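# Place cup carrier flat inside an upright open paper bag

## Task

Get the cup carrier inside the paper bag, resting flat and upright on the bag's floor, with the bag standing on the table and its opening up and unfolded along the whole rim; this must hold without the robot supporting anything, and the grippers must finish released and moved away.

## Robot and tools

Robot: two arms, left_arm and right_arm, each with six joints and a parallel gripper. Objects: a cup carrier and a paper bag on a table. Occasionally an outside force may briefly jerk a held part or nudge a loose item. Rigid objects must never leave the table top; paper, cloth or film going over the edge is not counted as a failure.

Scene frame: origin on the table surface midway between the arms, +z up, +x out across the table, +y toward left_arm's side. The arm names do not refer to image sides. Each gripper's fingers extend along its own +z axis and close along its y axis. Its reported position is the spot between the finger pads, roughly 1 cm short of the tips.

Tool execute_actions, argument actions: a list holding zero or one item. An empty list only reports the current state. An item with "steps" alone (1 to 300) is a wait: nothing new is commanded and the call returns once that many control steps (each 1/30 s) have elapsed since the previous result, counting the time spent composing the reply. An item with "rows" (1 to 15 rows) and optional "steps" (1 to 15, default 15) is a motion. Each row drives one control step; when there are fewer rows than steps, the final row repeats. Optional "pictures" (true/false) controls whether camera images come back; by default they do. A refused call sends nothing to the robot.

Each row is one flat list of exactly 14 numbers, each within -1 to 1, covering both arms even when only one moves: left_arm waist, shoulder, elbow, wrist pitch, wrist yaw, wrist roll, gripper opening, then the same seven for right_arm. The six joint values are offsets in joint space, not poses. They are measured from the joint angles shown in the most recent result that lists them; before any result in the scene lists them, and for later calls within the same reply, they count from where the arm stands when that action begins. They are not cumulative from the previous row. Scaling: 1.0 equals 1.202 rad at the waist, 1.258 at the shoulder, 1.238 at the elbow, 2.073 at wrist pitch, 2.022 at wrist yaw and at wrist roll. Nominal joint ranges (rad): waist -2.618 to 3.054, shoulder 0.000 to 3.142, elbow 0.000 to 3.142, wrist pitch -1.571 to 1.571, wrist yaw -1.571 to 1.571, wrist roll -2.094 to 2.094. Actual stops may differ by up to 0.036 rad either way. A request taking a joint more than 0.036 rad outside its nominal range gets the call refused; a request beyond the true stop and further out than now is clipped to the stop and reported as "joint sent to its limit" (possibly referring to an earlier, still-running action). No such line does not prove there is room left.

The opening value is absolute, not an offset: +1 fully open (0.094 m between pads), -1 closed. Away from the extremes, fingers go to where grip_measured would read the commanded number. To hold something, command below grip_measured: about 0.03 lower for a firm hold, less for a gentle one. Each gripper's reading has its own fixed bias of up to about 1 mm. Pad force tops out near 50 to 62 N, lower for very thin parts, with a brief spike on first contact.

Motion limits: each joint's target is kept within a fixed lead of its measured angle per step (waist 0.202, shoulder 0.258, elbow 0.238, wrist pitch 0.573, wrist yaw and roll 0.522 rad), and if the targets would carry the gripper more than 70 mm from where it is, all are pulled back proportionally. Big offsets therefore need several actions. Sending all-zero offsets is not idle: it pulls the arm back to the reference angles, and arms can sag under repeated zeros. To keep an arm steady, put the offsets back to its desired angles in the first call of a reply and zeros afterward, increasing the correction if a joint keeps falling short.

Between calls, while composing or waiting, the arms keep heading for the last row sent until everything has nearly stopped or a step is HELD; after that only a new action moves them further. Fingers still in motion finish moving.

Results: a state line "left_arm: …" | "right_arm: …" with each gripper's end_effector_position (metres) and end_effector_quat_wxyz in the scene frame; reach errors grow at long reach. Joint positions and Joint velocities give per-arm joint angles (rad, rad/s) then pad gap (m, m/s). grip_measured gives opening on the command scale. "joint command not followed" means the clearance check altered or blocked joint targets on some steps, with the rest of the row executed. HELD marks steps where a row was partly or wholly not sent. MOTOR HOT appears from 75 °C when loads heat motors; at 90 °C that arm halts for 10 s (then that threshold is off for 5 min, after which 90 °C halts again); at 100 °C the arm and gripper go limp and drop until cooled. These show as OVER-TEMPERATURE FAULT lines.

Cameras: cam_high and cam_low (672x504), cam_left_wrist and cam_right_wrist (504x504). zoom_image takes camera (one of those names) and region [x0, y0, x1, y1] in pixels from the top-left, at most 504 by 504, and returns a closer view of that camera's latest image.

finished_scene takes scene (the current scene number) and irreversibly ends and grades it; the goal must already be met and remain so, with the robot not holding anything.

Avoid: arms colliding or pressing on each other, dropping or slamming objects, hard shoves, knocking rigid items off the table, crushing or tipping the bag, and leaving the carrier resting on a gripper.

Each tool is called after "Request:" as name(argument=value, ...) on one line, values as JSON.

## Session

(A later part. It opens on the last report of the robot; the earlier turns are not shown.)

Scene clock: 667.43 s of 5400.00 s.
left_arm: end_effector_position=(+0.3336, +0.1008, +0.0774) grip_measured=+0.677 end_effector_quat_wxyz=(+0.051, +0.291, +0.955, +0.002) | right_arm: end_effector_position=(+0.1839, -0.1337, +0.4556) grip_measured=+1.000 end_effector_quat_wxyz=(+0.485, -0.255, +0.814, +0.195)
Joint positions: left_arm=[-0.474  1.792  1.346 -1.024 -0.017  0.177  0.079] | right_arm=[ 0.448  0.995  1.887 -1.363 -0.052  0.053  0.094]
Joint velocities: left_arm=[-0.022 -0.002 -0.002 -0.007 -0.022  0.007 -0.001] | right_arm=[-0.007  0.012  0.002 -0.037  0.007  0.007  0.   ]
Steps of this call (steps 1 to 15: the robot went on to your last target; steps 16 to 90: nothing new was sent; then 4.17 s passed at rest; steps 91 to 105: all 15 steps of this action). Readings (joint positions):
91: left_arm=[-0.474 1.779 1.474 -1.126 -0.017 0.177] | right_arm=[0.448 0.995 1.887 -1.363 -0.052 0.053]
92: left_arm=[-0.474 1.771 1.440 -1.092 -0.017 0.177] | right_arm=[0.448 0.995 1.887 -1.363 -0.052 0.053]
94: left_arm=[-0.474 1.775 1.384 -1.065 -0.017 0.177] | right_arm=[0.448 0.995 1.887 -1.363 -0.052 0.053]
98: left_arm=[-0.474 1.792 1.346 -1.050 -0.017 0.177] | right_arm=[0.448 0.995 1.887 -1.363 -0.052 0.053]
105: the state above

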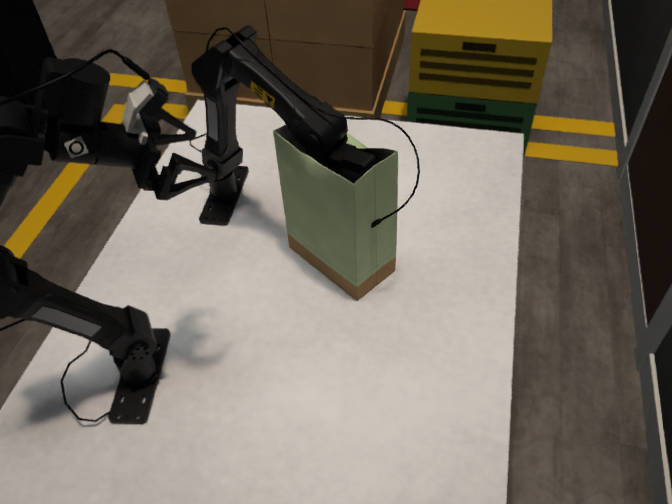

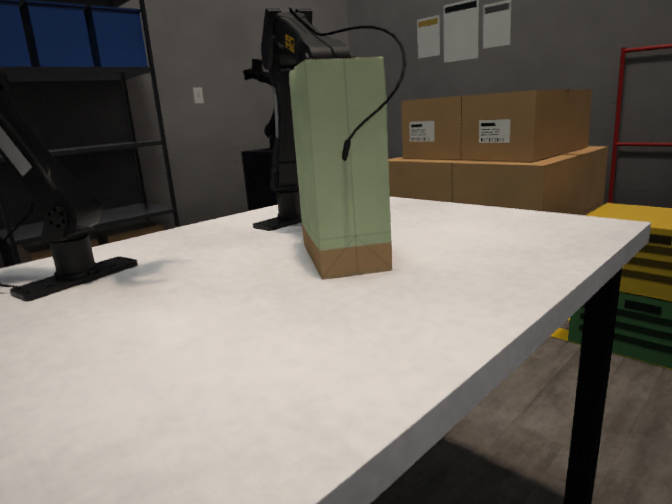

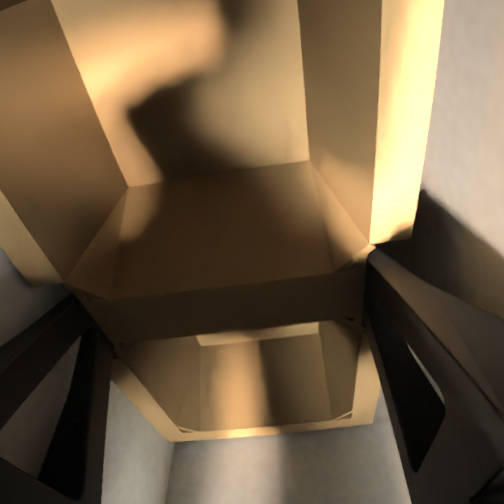

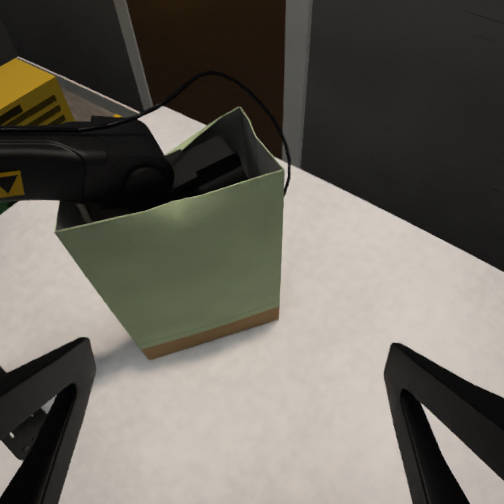

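Request:
execute_actions(actions=[{"rows":[[0,-0.01,-0.03,0.02,0,0,0.6,0,0,0,0,0,0,1],[0,-0.01,-0.045,0.03,0,0,0.6,0,0,0,0,0,0,1],[0,-0.01,-0.06,0.04,0,0,0.6,0,0,0,0,0,0,1],[0,-0.01,-0.075,0.05,0,0,0.6,0,0,0,0,0,0,1],[0,-0.01,-0.085,0.055,0,0,0.6,0,0,0,0,0,0,1]],"steps":15}])

Request:
zoom_image(camera="cam_right_wrist", region=[40,0,320,260])

Request:
zoom_image(camera="cam_high", region=[240,60,440,220])

Scene clock: 678.70 s of 5400.00 s.
left_arm: end_effector_position=(+0.3264, +0.1040, +0.0531) grip_measured=+0.677 end_effector_quat_wxyz=(+0.048, +0.291, +0.956, +0.003) | right_arm: end_effector_position=(+0.1839, -0.1337, +0.4556) grip_measured=+1.000 end_effector_quat_wxyz=(+0.485, -0.255, +0.814, +0.195)
Joint positions: left_arm=[-0.474  1.792  1.247 -0.932 -0.017  0.177  0.079] | right_arm=[ 0.448  0.995  1.887 -1.363 -0.052  0.053  0.094]
Joint velocities: left_arm=[ 0.022 -0.012 -0.002  0.007 -0.051  0.037 -0.   ] | right_arm=[-0.007 -0.012 -0.002 -0.037 -0.007 -0.007  0.   ]
Steps of this call (steps 1 to 15: the robot went on to your last target; steps 16 to 90: nothing new was sent; then 7.77 s passed at rest; steps 91 to 105: all 15 steps of this action). Readings (joint positions):
91: left_arm=[-0.474 1.792 1.343 -1.016 -0.017 0.177] | right_arm=[0.448 0.995 1.887 -1.363 -0.052 0.053]
92: left_arm=[-0.474 1.792 1.336 -1.006 -0.017 0.177] | right_arm=[0.448 0.995 1.887 -1.363 -0.052 0.053]
94: left_arm=[-0.474 1.792 1.307 -0.979 -0.017 0.177] | right_arm=[0.448 0.995 1.887 -1.363 -0.052 0.053]
98: left_arm=[-0.474 1.792 1.251 -0.952 -0.017 0.177] | right_arm=[0.448 0.995 1.887 -1.363 -0.052 0.053]
105: the state above

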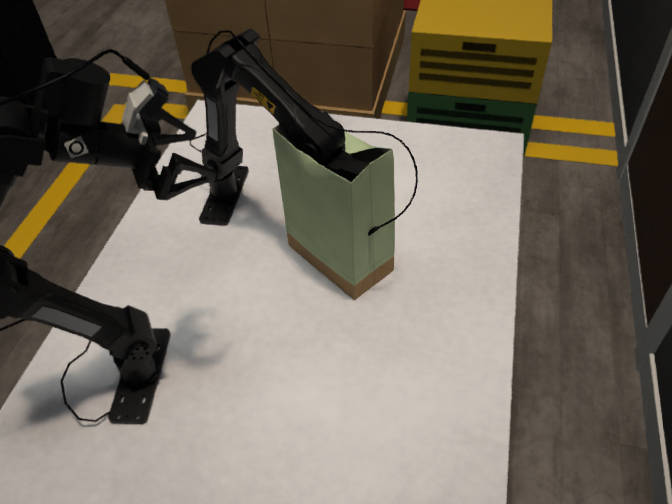

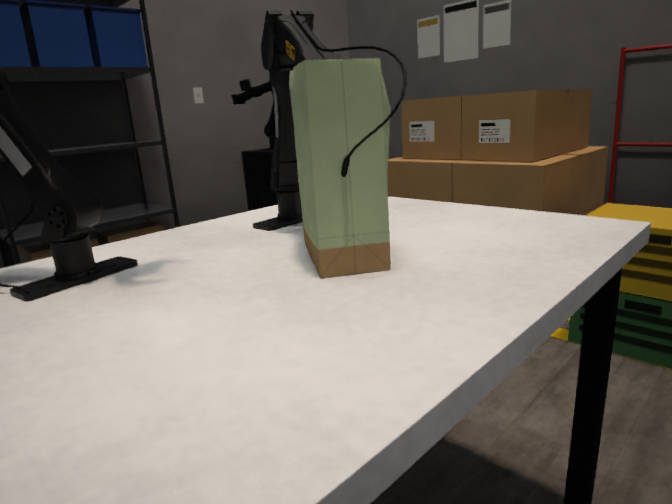

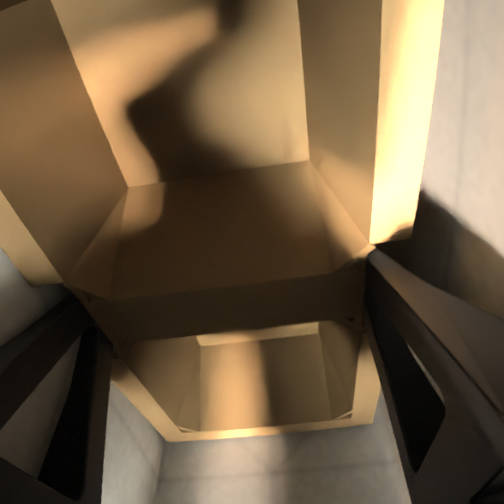

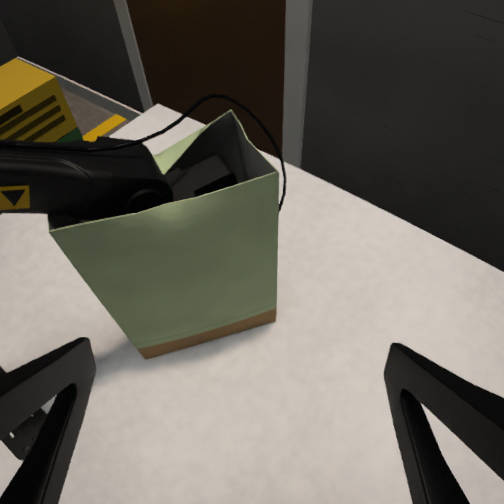

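Region (40, 0, 320, 260) of cam_right_wrist's 504x504 image, scaled by 1.800, with more detail than that image has; it fills the top 468 rows of this view, and the rest is white.

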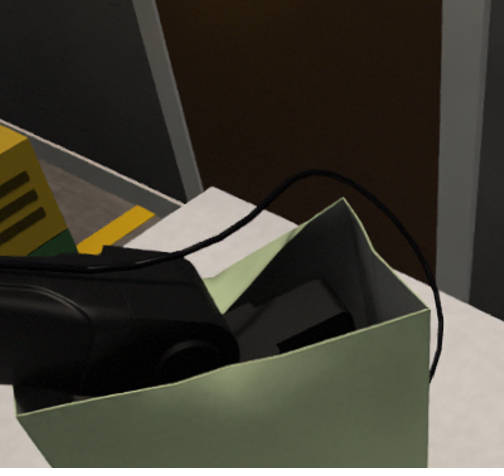

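Region (240, 60, 440, 220) of cam_high's 672x504 image, scaled by 2.520, with more detail than that image has; it fills the top 403 rows of this view, and the rest is white.

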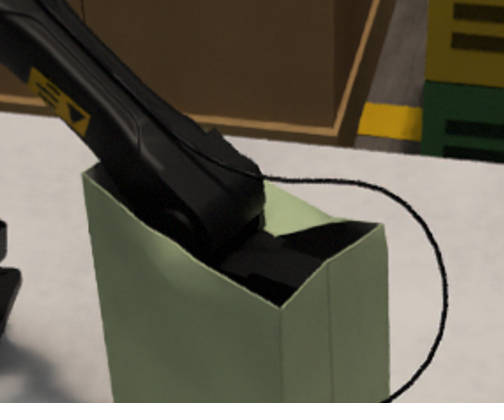

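Request:
execute_actions(actions=[{"rows":[[0,0,-0.015,0.0,0,0,0.6,0,0,0,0,0,0,1],[0,0,-0.015,0.0,0,0,0.6,0,0,0,0,0,0,1],[0,0,-0.015,0.0,0,0,0.66,0,0,0,0,0,0,1],[0,0,-0.015,0.0,0,0,0.7,0,0,0,0,0,0,1],[0,0,-0.015,0.0,0,0,0.75,0,0,0,0,0,0,1],[0,0,-0.015,0.0,0,0,0.8,0,0,0,0,0,0,1],[0,0,-0.015,0.0,0,0,0.88,0,0,0,0,0,0,1]],"steps":15}])

Request:
execute_actions(actions=[{"rows":[[0,0,0.03,-0.02,0,0,0.88,0,0,0,0,0,0,1],[0,0,0.05,-0.03,0,0,0.88,0,0,0,0,0,0,1],[0,0,0.07,-0.04,0,0,0.88,0,0,0,0,0,0,1],[0,0,0.09,-0.05,0,0,0.88,0,0,0,0,0,0,1],[0,0,0.11,-0.06,0,0,0.88,0,0,0,0,0,0,1]],"steps":15}])

Request:
zoom_image(camera="cam_high", region=[240,60,440,220])

Scene clock: 692.17 s of 5400.00 s.
left_arm: end_effector_position=(+0.3276, +0.1034, +0.0533) grip_measured=+0.878 end_effector_quat_wxyz=(+0.050, +0.291, +0.956, +0.002) | right_arm: end_effector_position=(+0.1839, -0.1337, +0.4556) grip_measured=+1.000 end_effector_quat_wxyz=(+0.485, -0.255, +0.814, +0.195)
Joint positions: left_arm=[-0.474  1.792  1.247 -0.926 -0.017  0.177  0.088] | right_arm=[ 0.448  0.995  1.887 -1.363 -0.052  0.053  0.094]
Joint velocities: left_arm=[-0.007 -0.017  0.027 -0.066 -0.007  0.007 -0.   ] | right_arm=[ 0.002 -0.012 -0.002  0.022 -0.051 -0.007  0.   ]
Steps of this call (steps 1 to 15: the robot went on to your last target; steps 16 to 90: nothing new was sent; then 9.97 s passed at rest; steps 91 to 105: all 15 steps of this action). Readings (joint positions):
91: left_arm=[-0.474 1.792 1.247 -0.926 -0.017 0.177] | right_arm=[0.448 0.995 1.887 -1.363 -0.052 0.053]
92: left_arm=[-0.474 1.792 1.247 -0.926 -0.017 0.177] | right_arm=[0.448 0.995 1.887 -1.363 -0.052 0.053]
94: left_arm=[-0.474 1.792 1.247 -0.926 -0.017 0.177] | right_arm=[0.448 0.995 1.887 -1.363 -0.052 0.053]
98: left_arm=[-0.474 1.792 1.247 -0.926 -0.017 0.177] | right_arm=[0.448 0.995 1.887 -1.363 -0.052 0.053]
105: the state above

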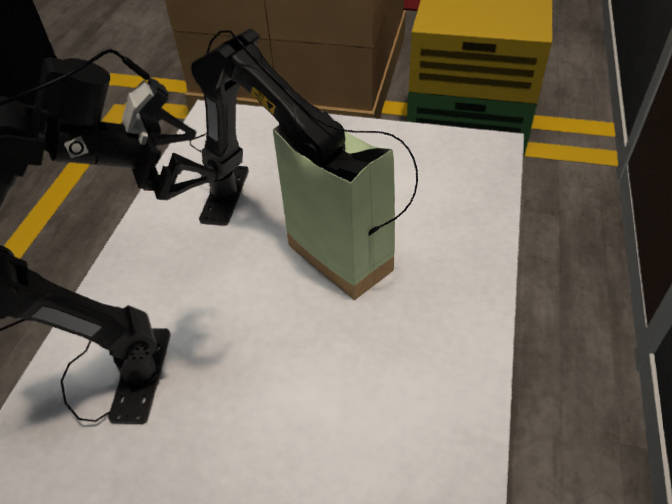

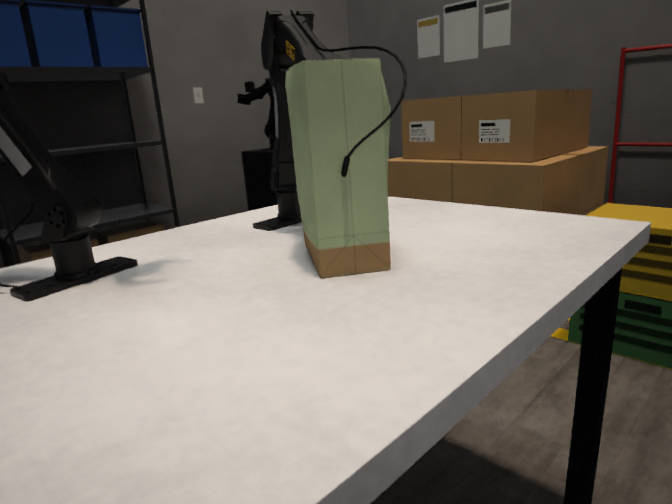

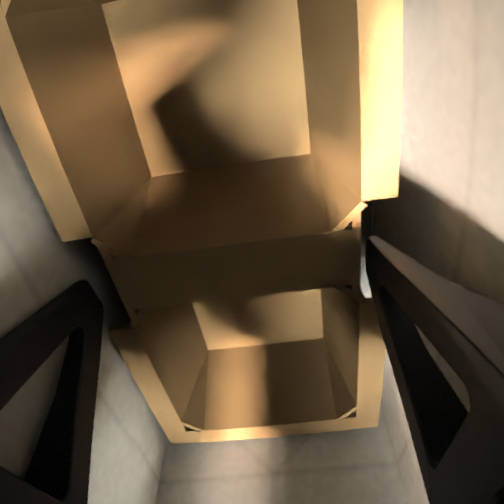

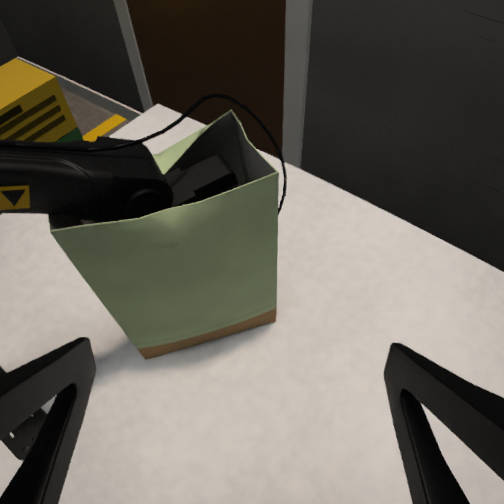

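Scene clock: 692.67 s of 5400.00 s.
left_arm: end_effector_position=(+0.3345, +0.1004, +0.0784) grip_measured=+0.878 end_effector_quat_wxyz=(+0.049, +0.291, +0.956, +0.003) | right_arm: end_effector_position=(+0.1839, -0.1337, +0.4556) grip_measured=+1.000 end_effector_quat_wxyz=(+0.485, -0.255, +0.814, +0.195)
Joint positions: left_arm=[-0.474  1.799  1.359 -1.035 -0.017  0.177  0.088] | right_arm=[ 0.448  0.995  1.887 -1.363 -0.052  0.053  0.094]
Joint velocities: left_arm=[-0.022  0.022 -0.002 -0.081 -0.007 -0.007 -0.001] | right_arm=[-0.017 -0.027 -0.007 -0.037 -0.037 -0.007  0.   ]
Steps of this call (steps 1 to 15: all 15 steps of this action). Readings (joint positions):
1: left_arm=[-0.474 1.792 1.247 -0.929 -0.017 0.177] | right_arm=[0.448 0.995 1.887 -1.363 -0.052 0.053]
2: left_arm=[-0.474 1.793 1.252 -0.940 -0.017 0.177] | right_arm=[0.448 0.995 1.887 -1.363 -0.052 0.053]
4: left_arm=[-0.474 1.797 1.279 -0.974 -0.017 0.177] | right_arm=[0.448 0.995 1.887 -1.363 -0.052 0.053]
8: left_arm=[-0.474 1.799 1.350 -1.013 -0.017 0.177] | right_arm=[0.448 0.995 1.887 -1.363 -0.052 0.053]
15: the state above

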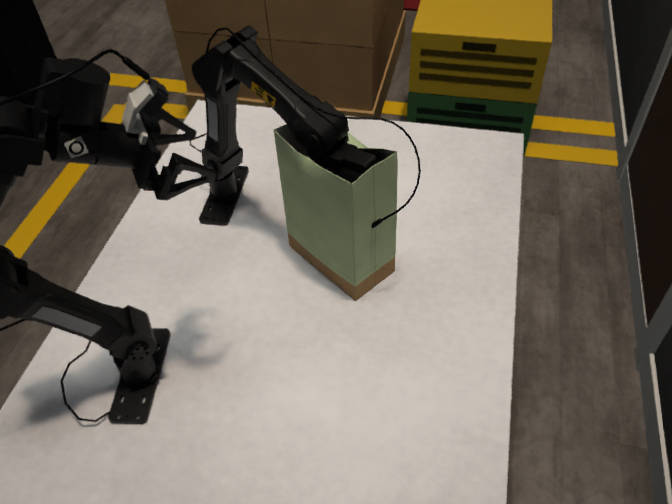

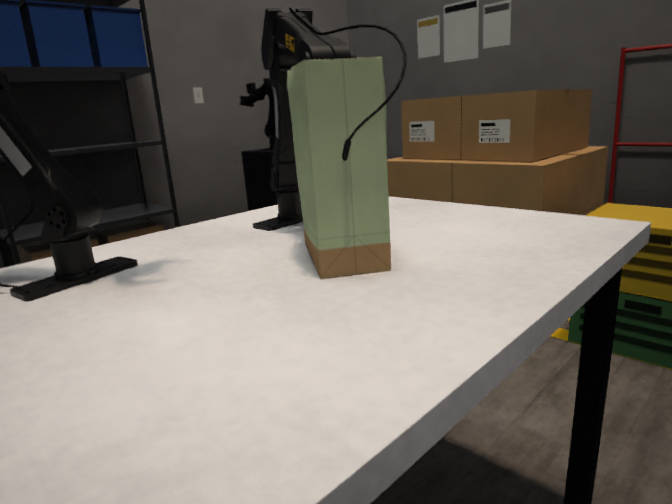

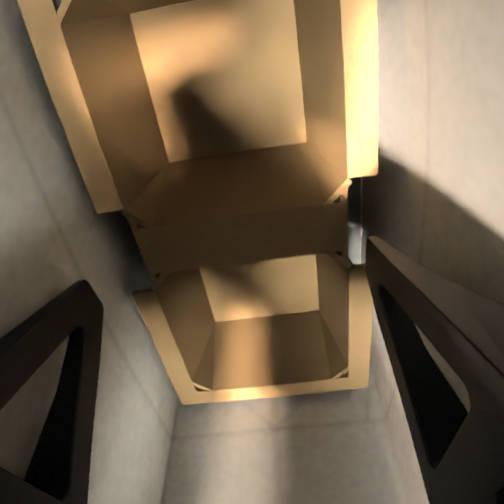

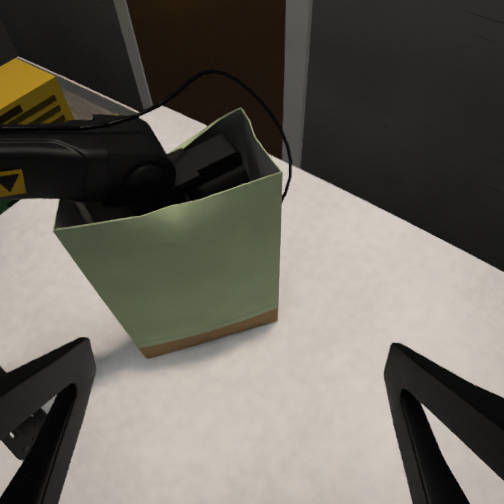

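Region (240, 60, 440, 220) of cam_high's 672x504 image, scaled by 2.520, with more detail than that image has; it fills the top 403 rows of this view, and the rest is white.

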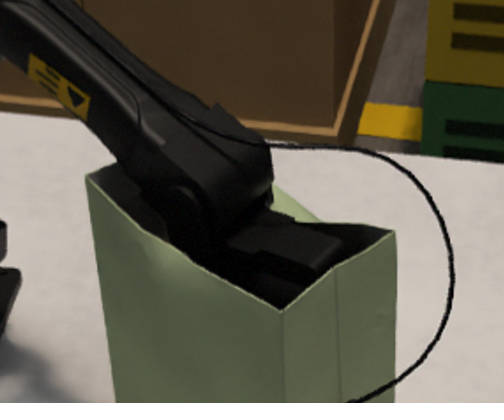

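Carrier is seated. Retrace up.

Request:
execute_actions(actions=[{"rows":[[0,-0.01,0.04,-0.02,0,0,0.8,0,0,0,0,0,0,1],[0,-0.01,0.06,-0.03,0,0,0.7,0,0,0,0,0,0,1],[0,-0.015,0.09,-0.045,0,0,0.6,0,0,0,0,0,0,1],[0,-0.02,0.13,-0.065,0,0,0.4,0,0,0,0,0,0,1]],"steps":15}], pictures=false)

Request:
execute_actions(actions=[{"rows":[[0,0,0.04,-0.03,0,0,0.3,0,0,0,0,0,0,1],[0,0,0.06,-0.04,0,0,0.3,0,0,0,0,0,0,1],[0,0,0.09,-0.06,0,0,0.3,0,0,0,0,0,0,1],[0,0,0.13,-0.095,0,0,0.3,0,0,0,0,0,0,1]],"steps":15}])

Request:
zoom_image(camera="cam_high", region=[240,60,440,220])

Scene clock: 701.83 s of 5400.00 s.
left_arm: end_effector_position=(+0.3432, +0.0966, +0.1197) grip_measured=+0.402 end_effector_quat_wxyz=(+0.067, +0.290, +0.955, +0.000) | right_arm: end_effector_position=(+0.1839, -0.1337, +0.4556) grip_measured=+1.000 end_effector_quat_wxyz=(+0.485, -0.255, +0.814, +0.195)
Joint positions: left_arm=[-0.474  1.782  1.498 -1.154 -0.017  0.177  0.066] | right_arm=[ 0.448  0.995  1.887 -1.363 -0.052  0.053  0.094]
Joint velocities: left_arm=[-0.022 -0.002  0.017 -0.022 -0.007 -0.066  0.001] | right_arm=[ 0.022 -0.002 -0.007  0.066 -0.007 -0.051  0.   ]
Steps of this call (steps 1 to 15: the robot went on to your last target; steps 16 to 90: nothing new was sent; then 5.67 s passed at rest; steps 91 to 105: all 15 steps of this action). Readings (joint positions):
91: left_arm=[-0.474 1.799 1.362 -1.047 -0.017 0.177] | right_arm=[0.448 0.995 1.887 -1.363 -0.052 0.053]
92: left_arm=[-0.474 1.799 1.368 -1.056 -0.017 0.177] | right_arm=[0.448 0.995 1.887 -1.363 -0.052 0.053]
94: left_arm=[-0.474 1.799 1.407 -1.096 -0.017 0.177] | right_arm=[0.448 0.995 1.887 -1.363 -0.052 0.053]
98: left_arm=[-0.474 1.788 1.491 -1.128 -0.017 0.177] | right_arm=[0.448 0.995 1.887 -1.363 -0.052 0.053]
105: the state above

Scene clock: 702.33 s of 5400.00 s.
left_arm: end_effector_position=(+0.3333, +0.1009, +0.1506) grip_measured=+0.302 end_effector_quat_wxyz=(+0.043, +0.291, +0.956, +0.003) | right_arm: end_effector_position=(+0.1839, -0.1337, +0.4556) grip_measured=+1.000 end_effector_quat_wxyz=(+0.485, -0.255, +0.814, +0.195)
Joint positions: left_arm=[-0.474  1.789  1.636 -1.333 -0.017  0.177  0.061] | right_arm=[ 0.448  0.995  1.887 -1.363 -0.052  0.053  0.094]
Joint velocities: left_arm=[-0.007 -0.002 -0.007 -0.11  -0.007 -0.037  0.   ] | right_arm=[-0.017 -0.002 -0.007 -0.022  0.022 -0.081  0.   ]
Steps of this call (steps 1 to 15: all 15 steps of this action). Readings (joint positions):
1: left_arm=[-0.474 1.783 1.501 -1.161 -0.017 0.177] | right_arm=[0.448 0.995 1.887 -1.363 -0.052 0.053]
2: left_arm=[-0.474 1.784 1.508 -1.177 -0.017 0.177] | right_arm=[0.448 0.995 1.887 -1.363 -0.052 0.053]
4: left_arm=[-0.474 1.792 1.550 -1.228 -0.017 0.177] | right_arm=[0.448 0.995 1.887 -1.363 -0.052 0.053]
8: left_arm=[-0.474 1.791 1.630 -1.290 -0.017 0.177] | right_arm=[0.448 0.995 1.887 -1.363 -0.052 0.053]
15: the state above

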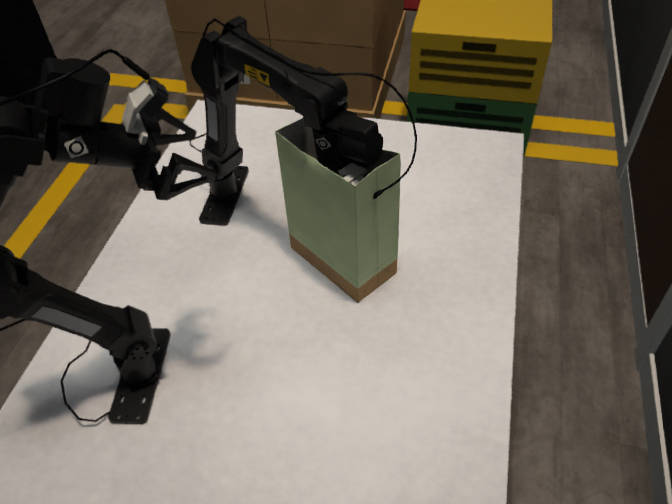

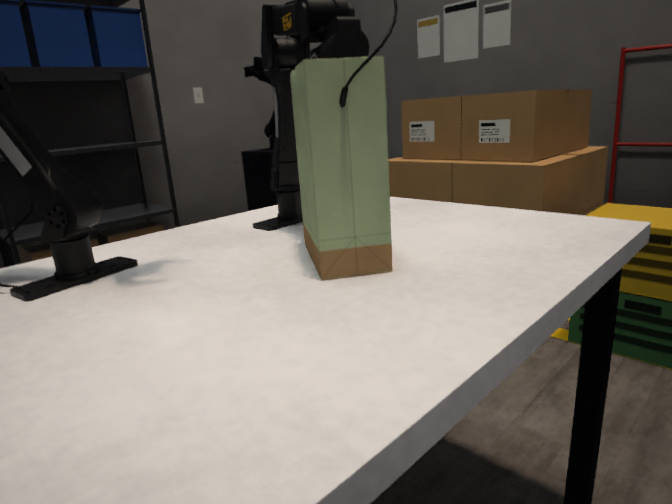

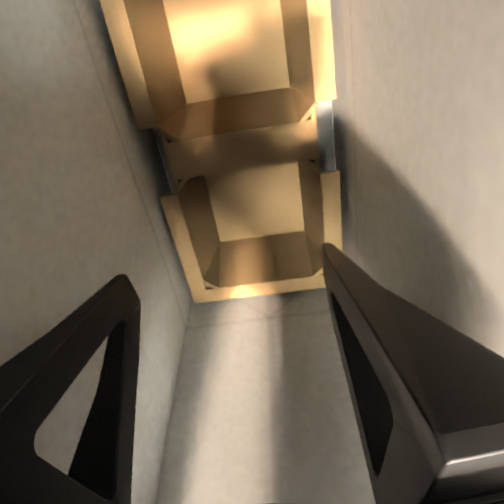

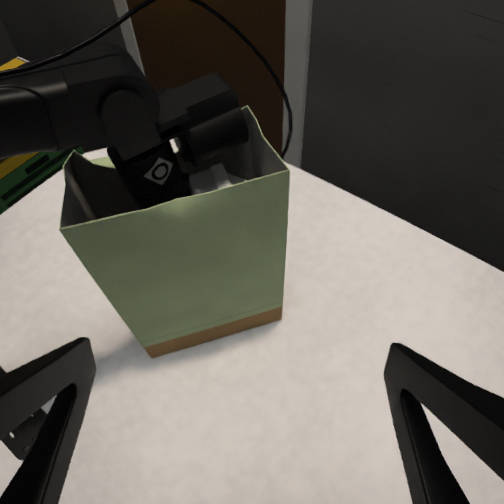

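Region (240, 60, 440, 220) of cam_high's 672x504 image, scaled by 2.520, with more detail than that image has; it fills the top 403 rows of this view, and the rest is white.

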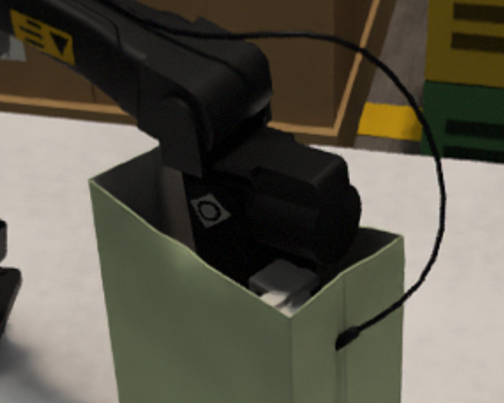

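Request:
execute_actions(actions=[{"rows":[[0,-0.01,0.04,-0.03,0,0,0.0,0,0,0,0,0,0,1],[0,-0.02,0.07,-0.05,0,0,0,0,0,0,0,0,0,1],[0,-0.03,0.10,-0.07,0,0,0,0,0,0,0,0,0,1],[0,-0.04,0.15,-0.105,0,0,0,0,0,0,0,0,0,1]],"steps":15}], pictures=false)

Request:
execute_actions(actions=[{"rows":[[0,-0.02,0.05,0,0,0,0,0,0,0,0,0,0,1],[0,-0.03,0.08,0,0,0,0,0,0,0,0,0,0,1],[0,-0.04,0.11,0,0,0,0,0,0,0,0,0,0,1],[0,-0.06,0.14,0,0,0,0,0,0,0,0,0,0,1]],"steps":15}])

Scene clock: 712.90 s of 5400.00 s.
left_arm: end_effector_position=(+0.3156, +0.1087, +0.2068) grip_measured=+0.002 end_effector_quat_wxyz=(+0.051, +0.291, +0.955, +0.002) | right_arm: end_effector_position=(+0.1839, -0.1337, +0.4556) grip_measured=+1.000 end_effector_quat_wxyz=(+0.485, -0.255, +0.814, +0.195)
Joint positions: left_arm=[-0.474  1.739  1.801 -1.532 -0.017  0.177  0.047] | right_arm=[ 0.448  0.995  1.887 -1.363 -0.052  0.053  0.094]
Joint velocities: left_arm=[ 0.002 -0.007  0.002 -0.081  0.022 -0.066  0.   ] | right_arm=[-0.007 -0.012 -0.007 -0.022 -0.037  0.022  0.   ]
Steps of this call (steps 1 to 30: the robot went on to your last target; steps 31 to 90: nothing new was sent; then 7.07 s passed at rest; steps 91 to 105: all 15 steps of this action). Readings (joint positions):
91: left_arm=[-0.474 1.789 1.638 -1.349 -0.017 0.177] | right_arm=[0.448 0.995 1.887 -1.363 -0.052 0.053]
92: left_arm=[-0.474 1.789 1.647 -1.363 -0.017 0.177] | right_arm=[0.448 0.995 1.887 -1.363 -0.052 0.053]
94: left_arm=[-0.474 1.789 1.696 -1.418 -0.017 0.177] | right_arm=[0.448 0.995 1.887 -1.363 -0.052 0.053]
98: left_arm=[-0.474 1.758 1.790 -1.483 -0.017 0.177] | right_arm=[0.448 0.995 1.887 -1.363 -0.052 0.053]
105: the state above

Scene clock: 713.40 s of 5400.00 s.
left_arm: end_effector_position=(+0.3273, +0.1036, +0.2757) grip_measured=+0.002 end_effector_quat_wxyz=(+0.167, +0.286, +0.943, -0.012) | right_arm: end_effector_position=(+0.1839, -0.1337, +0.4556) grip_measured=+1.000 end_effector_quat_wxyz=(+0.485, -0.255, +0.814, +0.195)
Joint positions: left_arm=[-0.474  1.661  1.956 -1.529 -0.017  0.177  0.047] | right_arm=[ 0.448  0.995  1.887 -1.363 -0.052  0.053  0.094]
Joint velocities: left_arm=[ 0.017  0.022 -0.012 -0.037  0.022 -0.022  0.001] | right_arm=[-0.002  0.002 -0.002  0.022  0.066 -0.022  0.   ]
Steps of this call (steps 1 to 15: all 15 steps of this action). Readings (joint positions):
1: left_arm=[-0.474 1.739 1.805 -1.535 -0.017 0.177] | right_arm=[0.448 0.995 1.887 -1.363 -0.052 0.053]
2: left_arm=[-0.474 1.739 1.816 -1.537 -0.017 0.177] | right_arm=[0.448 0.995 1.887 -1.363 -0.052 0.053]
4: left_arm=[-0.474 1.737 1.865 -1.540 -0.017 0.177] | right_arm=[0.448 0.995 1.887 -1.363 -0.052 0.053]
8: left_arm=[-0.474 1.688 1.942 -1.529 -0.017 0.177] | right_arm=[0.448 0.995 1.887 -1.363 -0.052 0.053]
15: the state above

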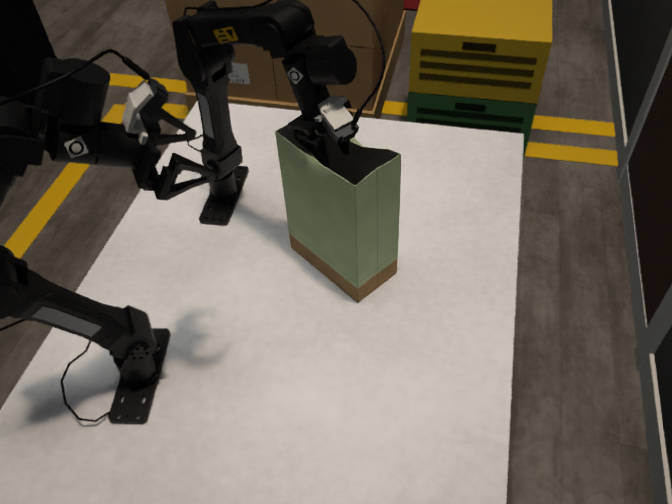

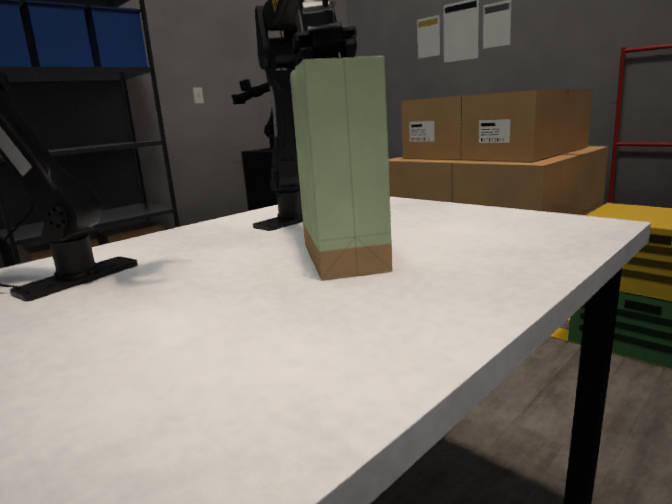

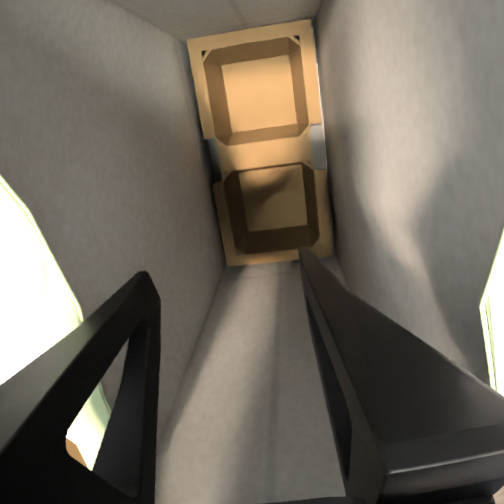

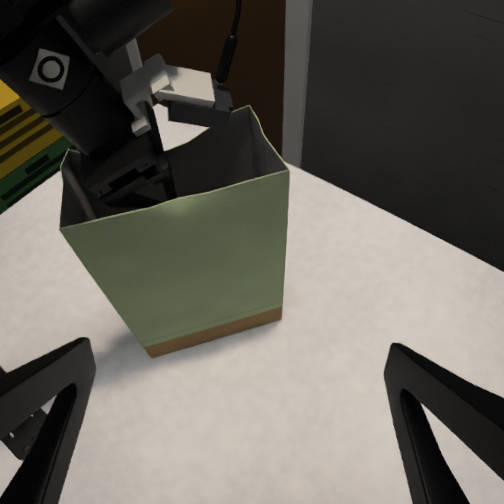

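Request:
execute_actions(actions=[{"rows":[[0,-0.04,0.08,0,0,0,0,0,0,0,0,0,0,1],[0,-0.06,0.12,0,0,0,0,0,0,0,0,0,0,1],[0,-0.09,0.16,0,0,0,0,0,0,0,0,0,0,1],[0,-0.12,0.2,0,0,0,0,0,0,0,0,0,0,1]],"steps":15}])

Request:
zoom_image(camera="cam_high", region=[240,60,440,220])

Request:
zoom_image(camera="cam_right_wrist", region=[40,0,320,260])

Scene clock: 721.43 s of 5400.00 s.
left_arm: end_effector_position=(+0.3005, +0.1154, +0.4072) grip_measured=+0.002 end_effector_quat_wxyz=(+0.369, +0.268, +0.889, -0.036) | right_arm: end_effector_position=(+0.1839, -0.1337, +0.4556) grip_measured=+1.000 end_effector_quat_wxyz=(+0.485, -0.255, +0.814, +0.195)
Joint positions: left_arm=[-0.474  1.483  2.198 -1.527 -0.017  0.177  0.047] | right_arm=[ 0.448  0.995  1.887 -1.363 -0.052  0.053  0.094]
Joint velocities: left_arm=[-0.007  0.149 -0.007 -0.022  0.007 -0.022  0.001] | right_arm=[-0.007 -0.007 -0.012 -0.022 -0.066 -0.037  0.   ]
Steps of this call (steps 1 to 15: the robot went on to your last target; steps 16 to 90: nothing new was sent; then 4.53 s passed at rest; steps 91 to 105: all 15 steps of this action). Readings (joint positions):
91: left_arm=[-0.474 1.662 1.965 -1.533 -0.017 0.177] | right_arm=[0.448 0.995 1.887 -1.363 -0.052 0.053]
92: left_arm=[-0.474 1.662 1.986 -1.537 -0.017 0.177] | right_arm=[0.448 0.995 1.887 -1.363 -0.052 0.053]
94: left_arm=[-0.474 1.647 2.044 -1.536 -0.017 0.177] | right_arm=[0.448 0.995 1.887 -1.363 -0.052 0.053]
98: left_arm=[-0.474 1.562 2.149 -1.529 -0.017 0.177] | right_arm=[0.448 0.995 1.887 -1.363 -0.052 0.053]
105: the state above

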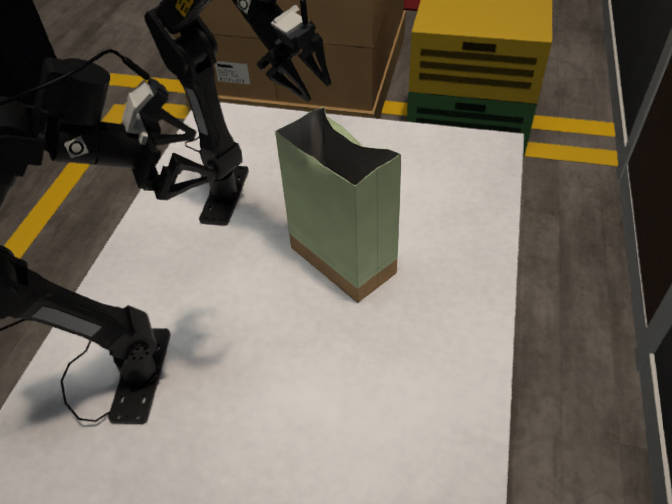

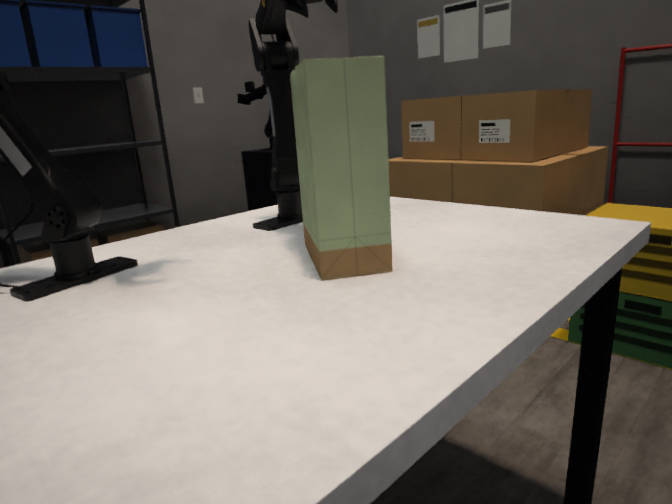

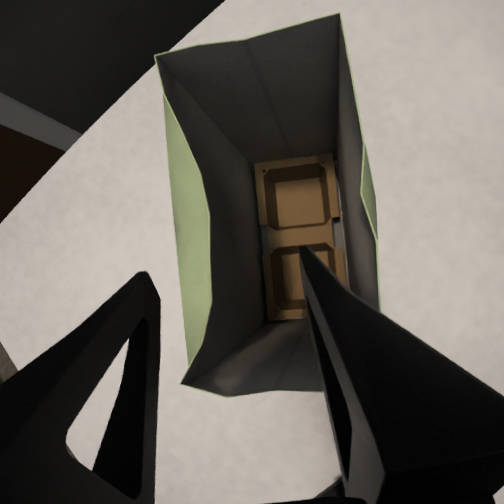

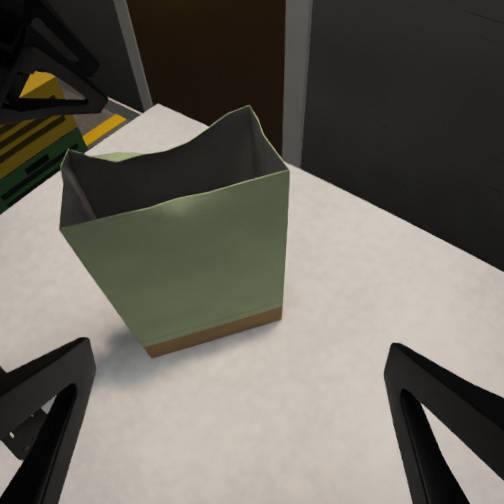

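Region (240, 60, 440, 220) of cam_high's 672x504 image, scaled by 2.520, with more detail than that image has; it fills the top 403 rows of this view, and the rest is white.

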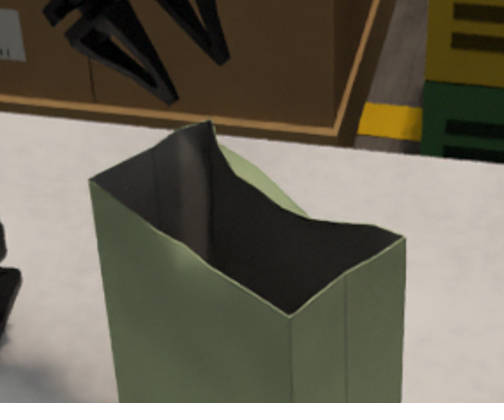

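Region (40, 0, 320, 260) of cam_right_wrist's 504x504 image, scaled by 1.800, with more detail than that image has; it fills the top 468 rows of this view, and the rest is white.

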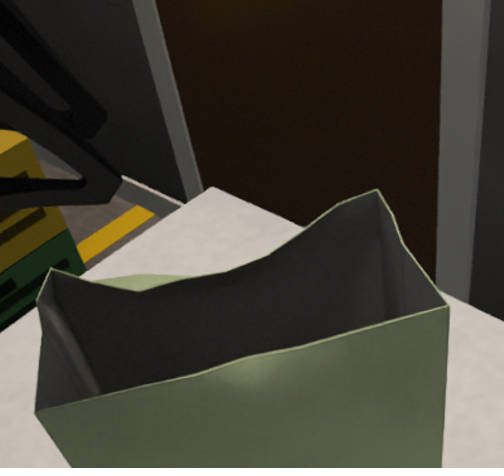

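Request:
execute_actions(actions=[{"rows":[[0,0.03,-0.04,0,0,0,-0.4,0,0,0,0,0,0,1],[0,0.06,-0.08,0,0,0,-0.8,0,0,0,0,0,0,1],[0,0.09,-0.12,0,0,0,-1,0,0,0,0,0,0,1],[0,0.12,-0.16,0,0,0,-1,0,0,0,0,0,0,1],[0,0.14,-0.195,0,0,0,-1,0,0,0,0,0,0,1]],"steps":15}])

Request:
execute_actions(actions=[{"rows":[[0.03,0,0,0,0,0,-1,0,0,0,0,0,0,1],[0.04,0,0,0,0,0,-1,0,0,0,0,0,0,1],[0.05,0,0,0,0,0,-1,0,0,0,0,0,0,1],[0.06,0,0,0,0,0,-1,0,0,0,0,0,0,1],[0.07,0,0,0,0,0,-1,0,0,0,0,0,0,1],[0.08,0,0,0,0,0,-1,0,0,0,0,0,0,1],[0.09,0,0,0,0,0,-1,0,0,0,0,0,0,1],[0.1,0,0,0,0,0,-1,0,0,0,0,0,0,1],[0.11,0,0,0,0,0,-1,0,0,0,0,0,0,1]],"steps":15}])

Request:
zoom_image(camera="cam_high", region=[240,60,440,220])

Request:
zoom_image(camera="cam_right_wrist", region=[40,0,320,260])

Scene clock: 741.67 s of 5400.00 s.
left_arm: end_effector_position=(+0.3339, +0.1007, +0.2565) grip_measured=-0.988 end_effector_quat_wxyz=(+0.141, +0.287, +0.947, -0.009) | right_arm: end_effector_position=(+0.1839, -0.1337, +0.4556) grip_measured=+1.000 end_effector_quat_wxyz=(+0.485, -0.255, +0.814, +0.195)
Joint positions: left_arm=[-0.474  1.709  1.942 -1.521 -0.017  0.177  0.001] | right_arm=[ 0.448  0.995  1.887 -1.363 -0.052  0.053  0.094]
Joint velocities: left_arm=[-0.017 -0.198 -0.007  0.051  0.022  0.022  0.   ] | right_arm=[-0.022 -0.012 -0.002  0.037 -0.037  0.11   0.   ]
Steps of this call (steps 1 to 30: the robot went on to your last target; steps 31 to 90: nothing new was sent; then 16.73 s passed at rest; steps 91 to 105: all 15 steps of this action). Readings (joint positions):
91: left_arm=[-0.474 1.512 2.193 -1.525 -0.017 0.177] | right_arm=[0.448 0.995 1.887 -1.363 -0.052 0.053]
92: left_arm=[-0.474 1.512 2.179 -1.523 -0.017 0.177] | right_arm=[0.448 0.995 1.887 -1.363 -0.052 0.053]
94: left_arm=[-0.474 1.521 2.126 -1.521 -0.017 0.177] | right_arm=[0.448 0.995 1.887 -1.363 -0.052 0.053]
98: left_arm=[-0.474 1.616 2.006 -1.521 -0.017 0.177] | right_arm=[0.448 0.995 1.887 -1.363 -0.052 0.053]
105: the state above

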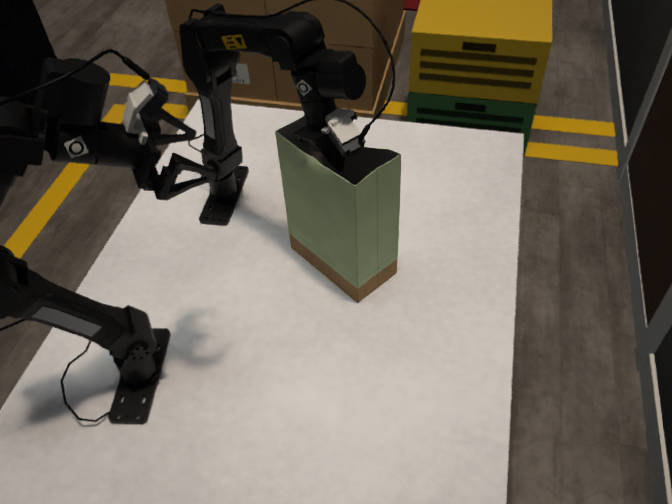

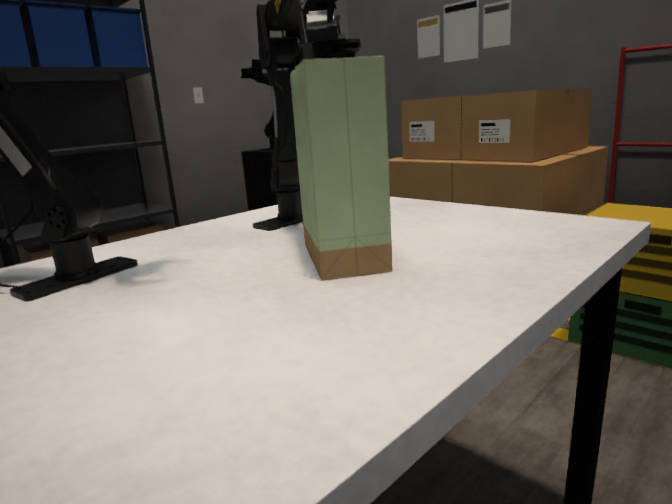

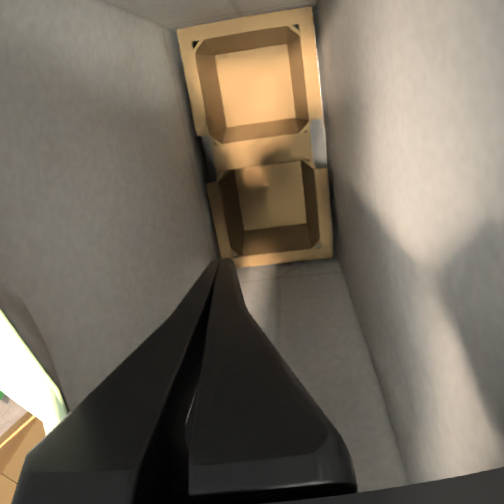

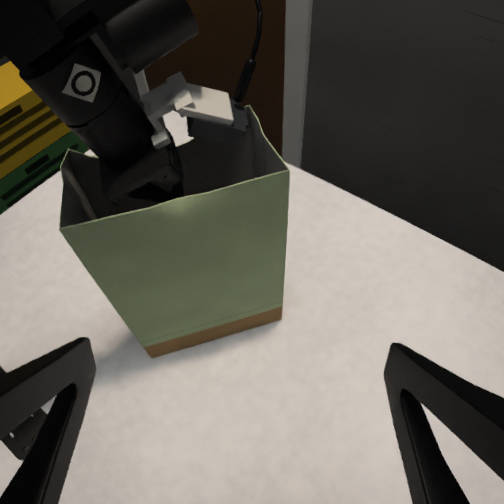

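Scene clock: 742.17 s of 5400.00 s.
left_arm: end_effector_position=(+0.3485, +0.1440, +0.2568) grip_measured=-0.988 end_effector_quat_wxyz=(+0.141, +0.225, +0.964, +0.001) | right_arm: end_effector_position=(+0.1839, -0.1337, +0.4556) grip_measured=+1.000 end_effector_quat_wxyz=(+0.485, -0.255, +0.814, +0.195)
Joint positions: left_arm=[-0.344  1.707  1.942 -1.523 -0.018  0.177  0.001] | right_arm=[ 0.448  0.995  1.887 -1.363 -0.052  0.053  0.094]
Joint velocities: left_arm=[ 0.002 -0.002 -0.002 -0.007  0.022  0.007  0.   ] | right_arm=[ 0.002 -0.002 -0.012  0.037  0.037  0.051  0.   ]
Steps of this call (steps 1 to 15: all 15 steps of this action). Readings (joint positions):
1: left_arm=[-0.471 1.705 1.942 -1.523 -0.016 0.177] | right_arm=[0.448 0.995 1.887 -1.363 -0.052 0.053]
2: left_arm=[-0.464 1.703 1.942 -1.523 -0.015 0.177] | right_arm=[0.448 0.995 1.887 -1.363 -0.052 0.053]
4: left_arm=[-0.438 1.705 1.942 -1.523 -0.015 0.177] | right_arm=[0.448 0.995 1.887 -1.363 -0.052 0.053]
8: left_arm=[-0.380 1.707 1.942 -1.523 -0.016 0.177] | right_arm=[0.448 0.995 1.887 -1.363 -0.052 0.053]
15: the state above

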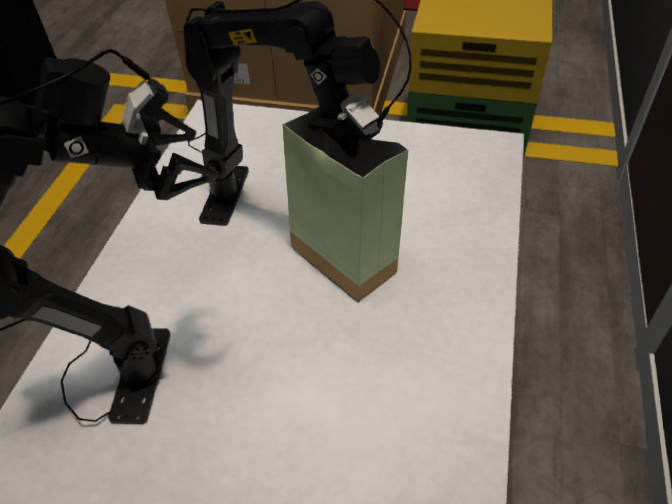

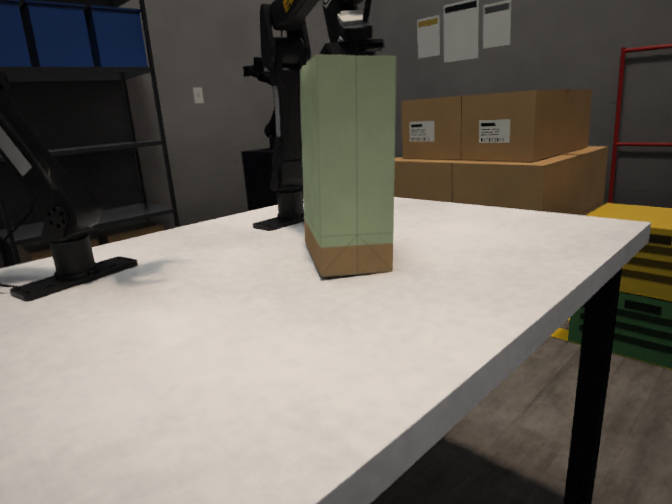

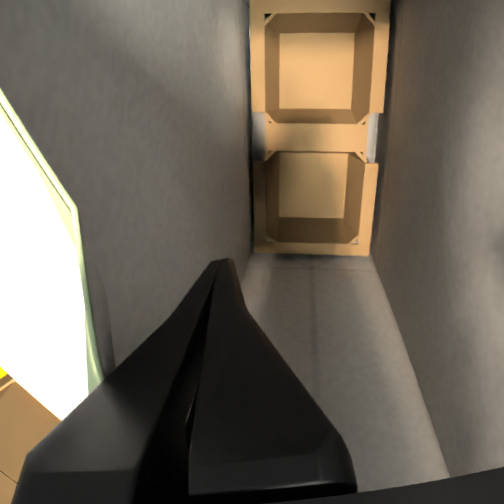

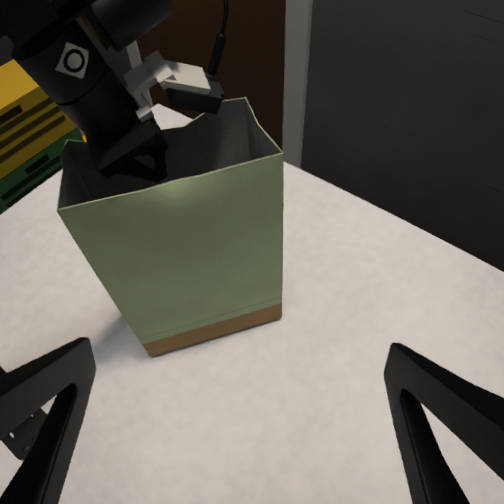

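Region (240, 60, 440, 220) of cam_high's 672x504 image, scaled by 2.520, with more detail than that image has; it fills the top 403 rows of this view, and the rest is white.

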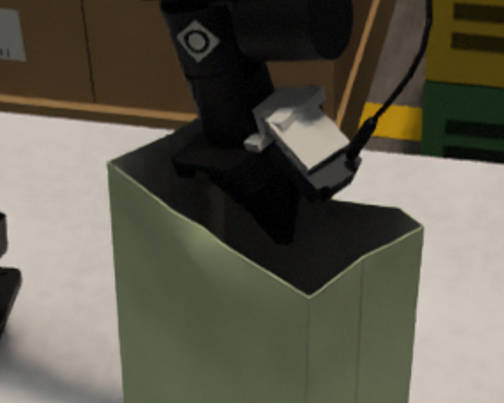

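Region (40, 0, 320, 260) of cam_right_wrist's 504x504 image, scaled by 1.800, with more detail than that image has; it fills the top 468 rows of this view, and the rest is white.

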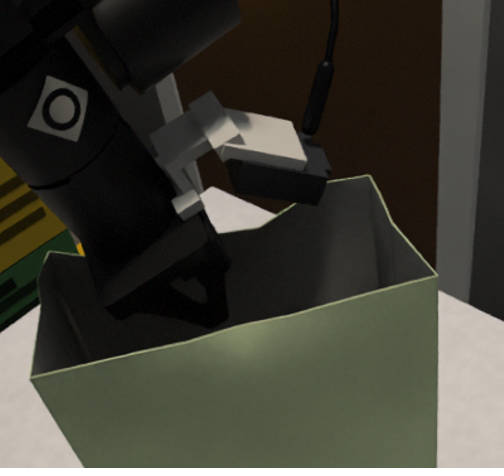

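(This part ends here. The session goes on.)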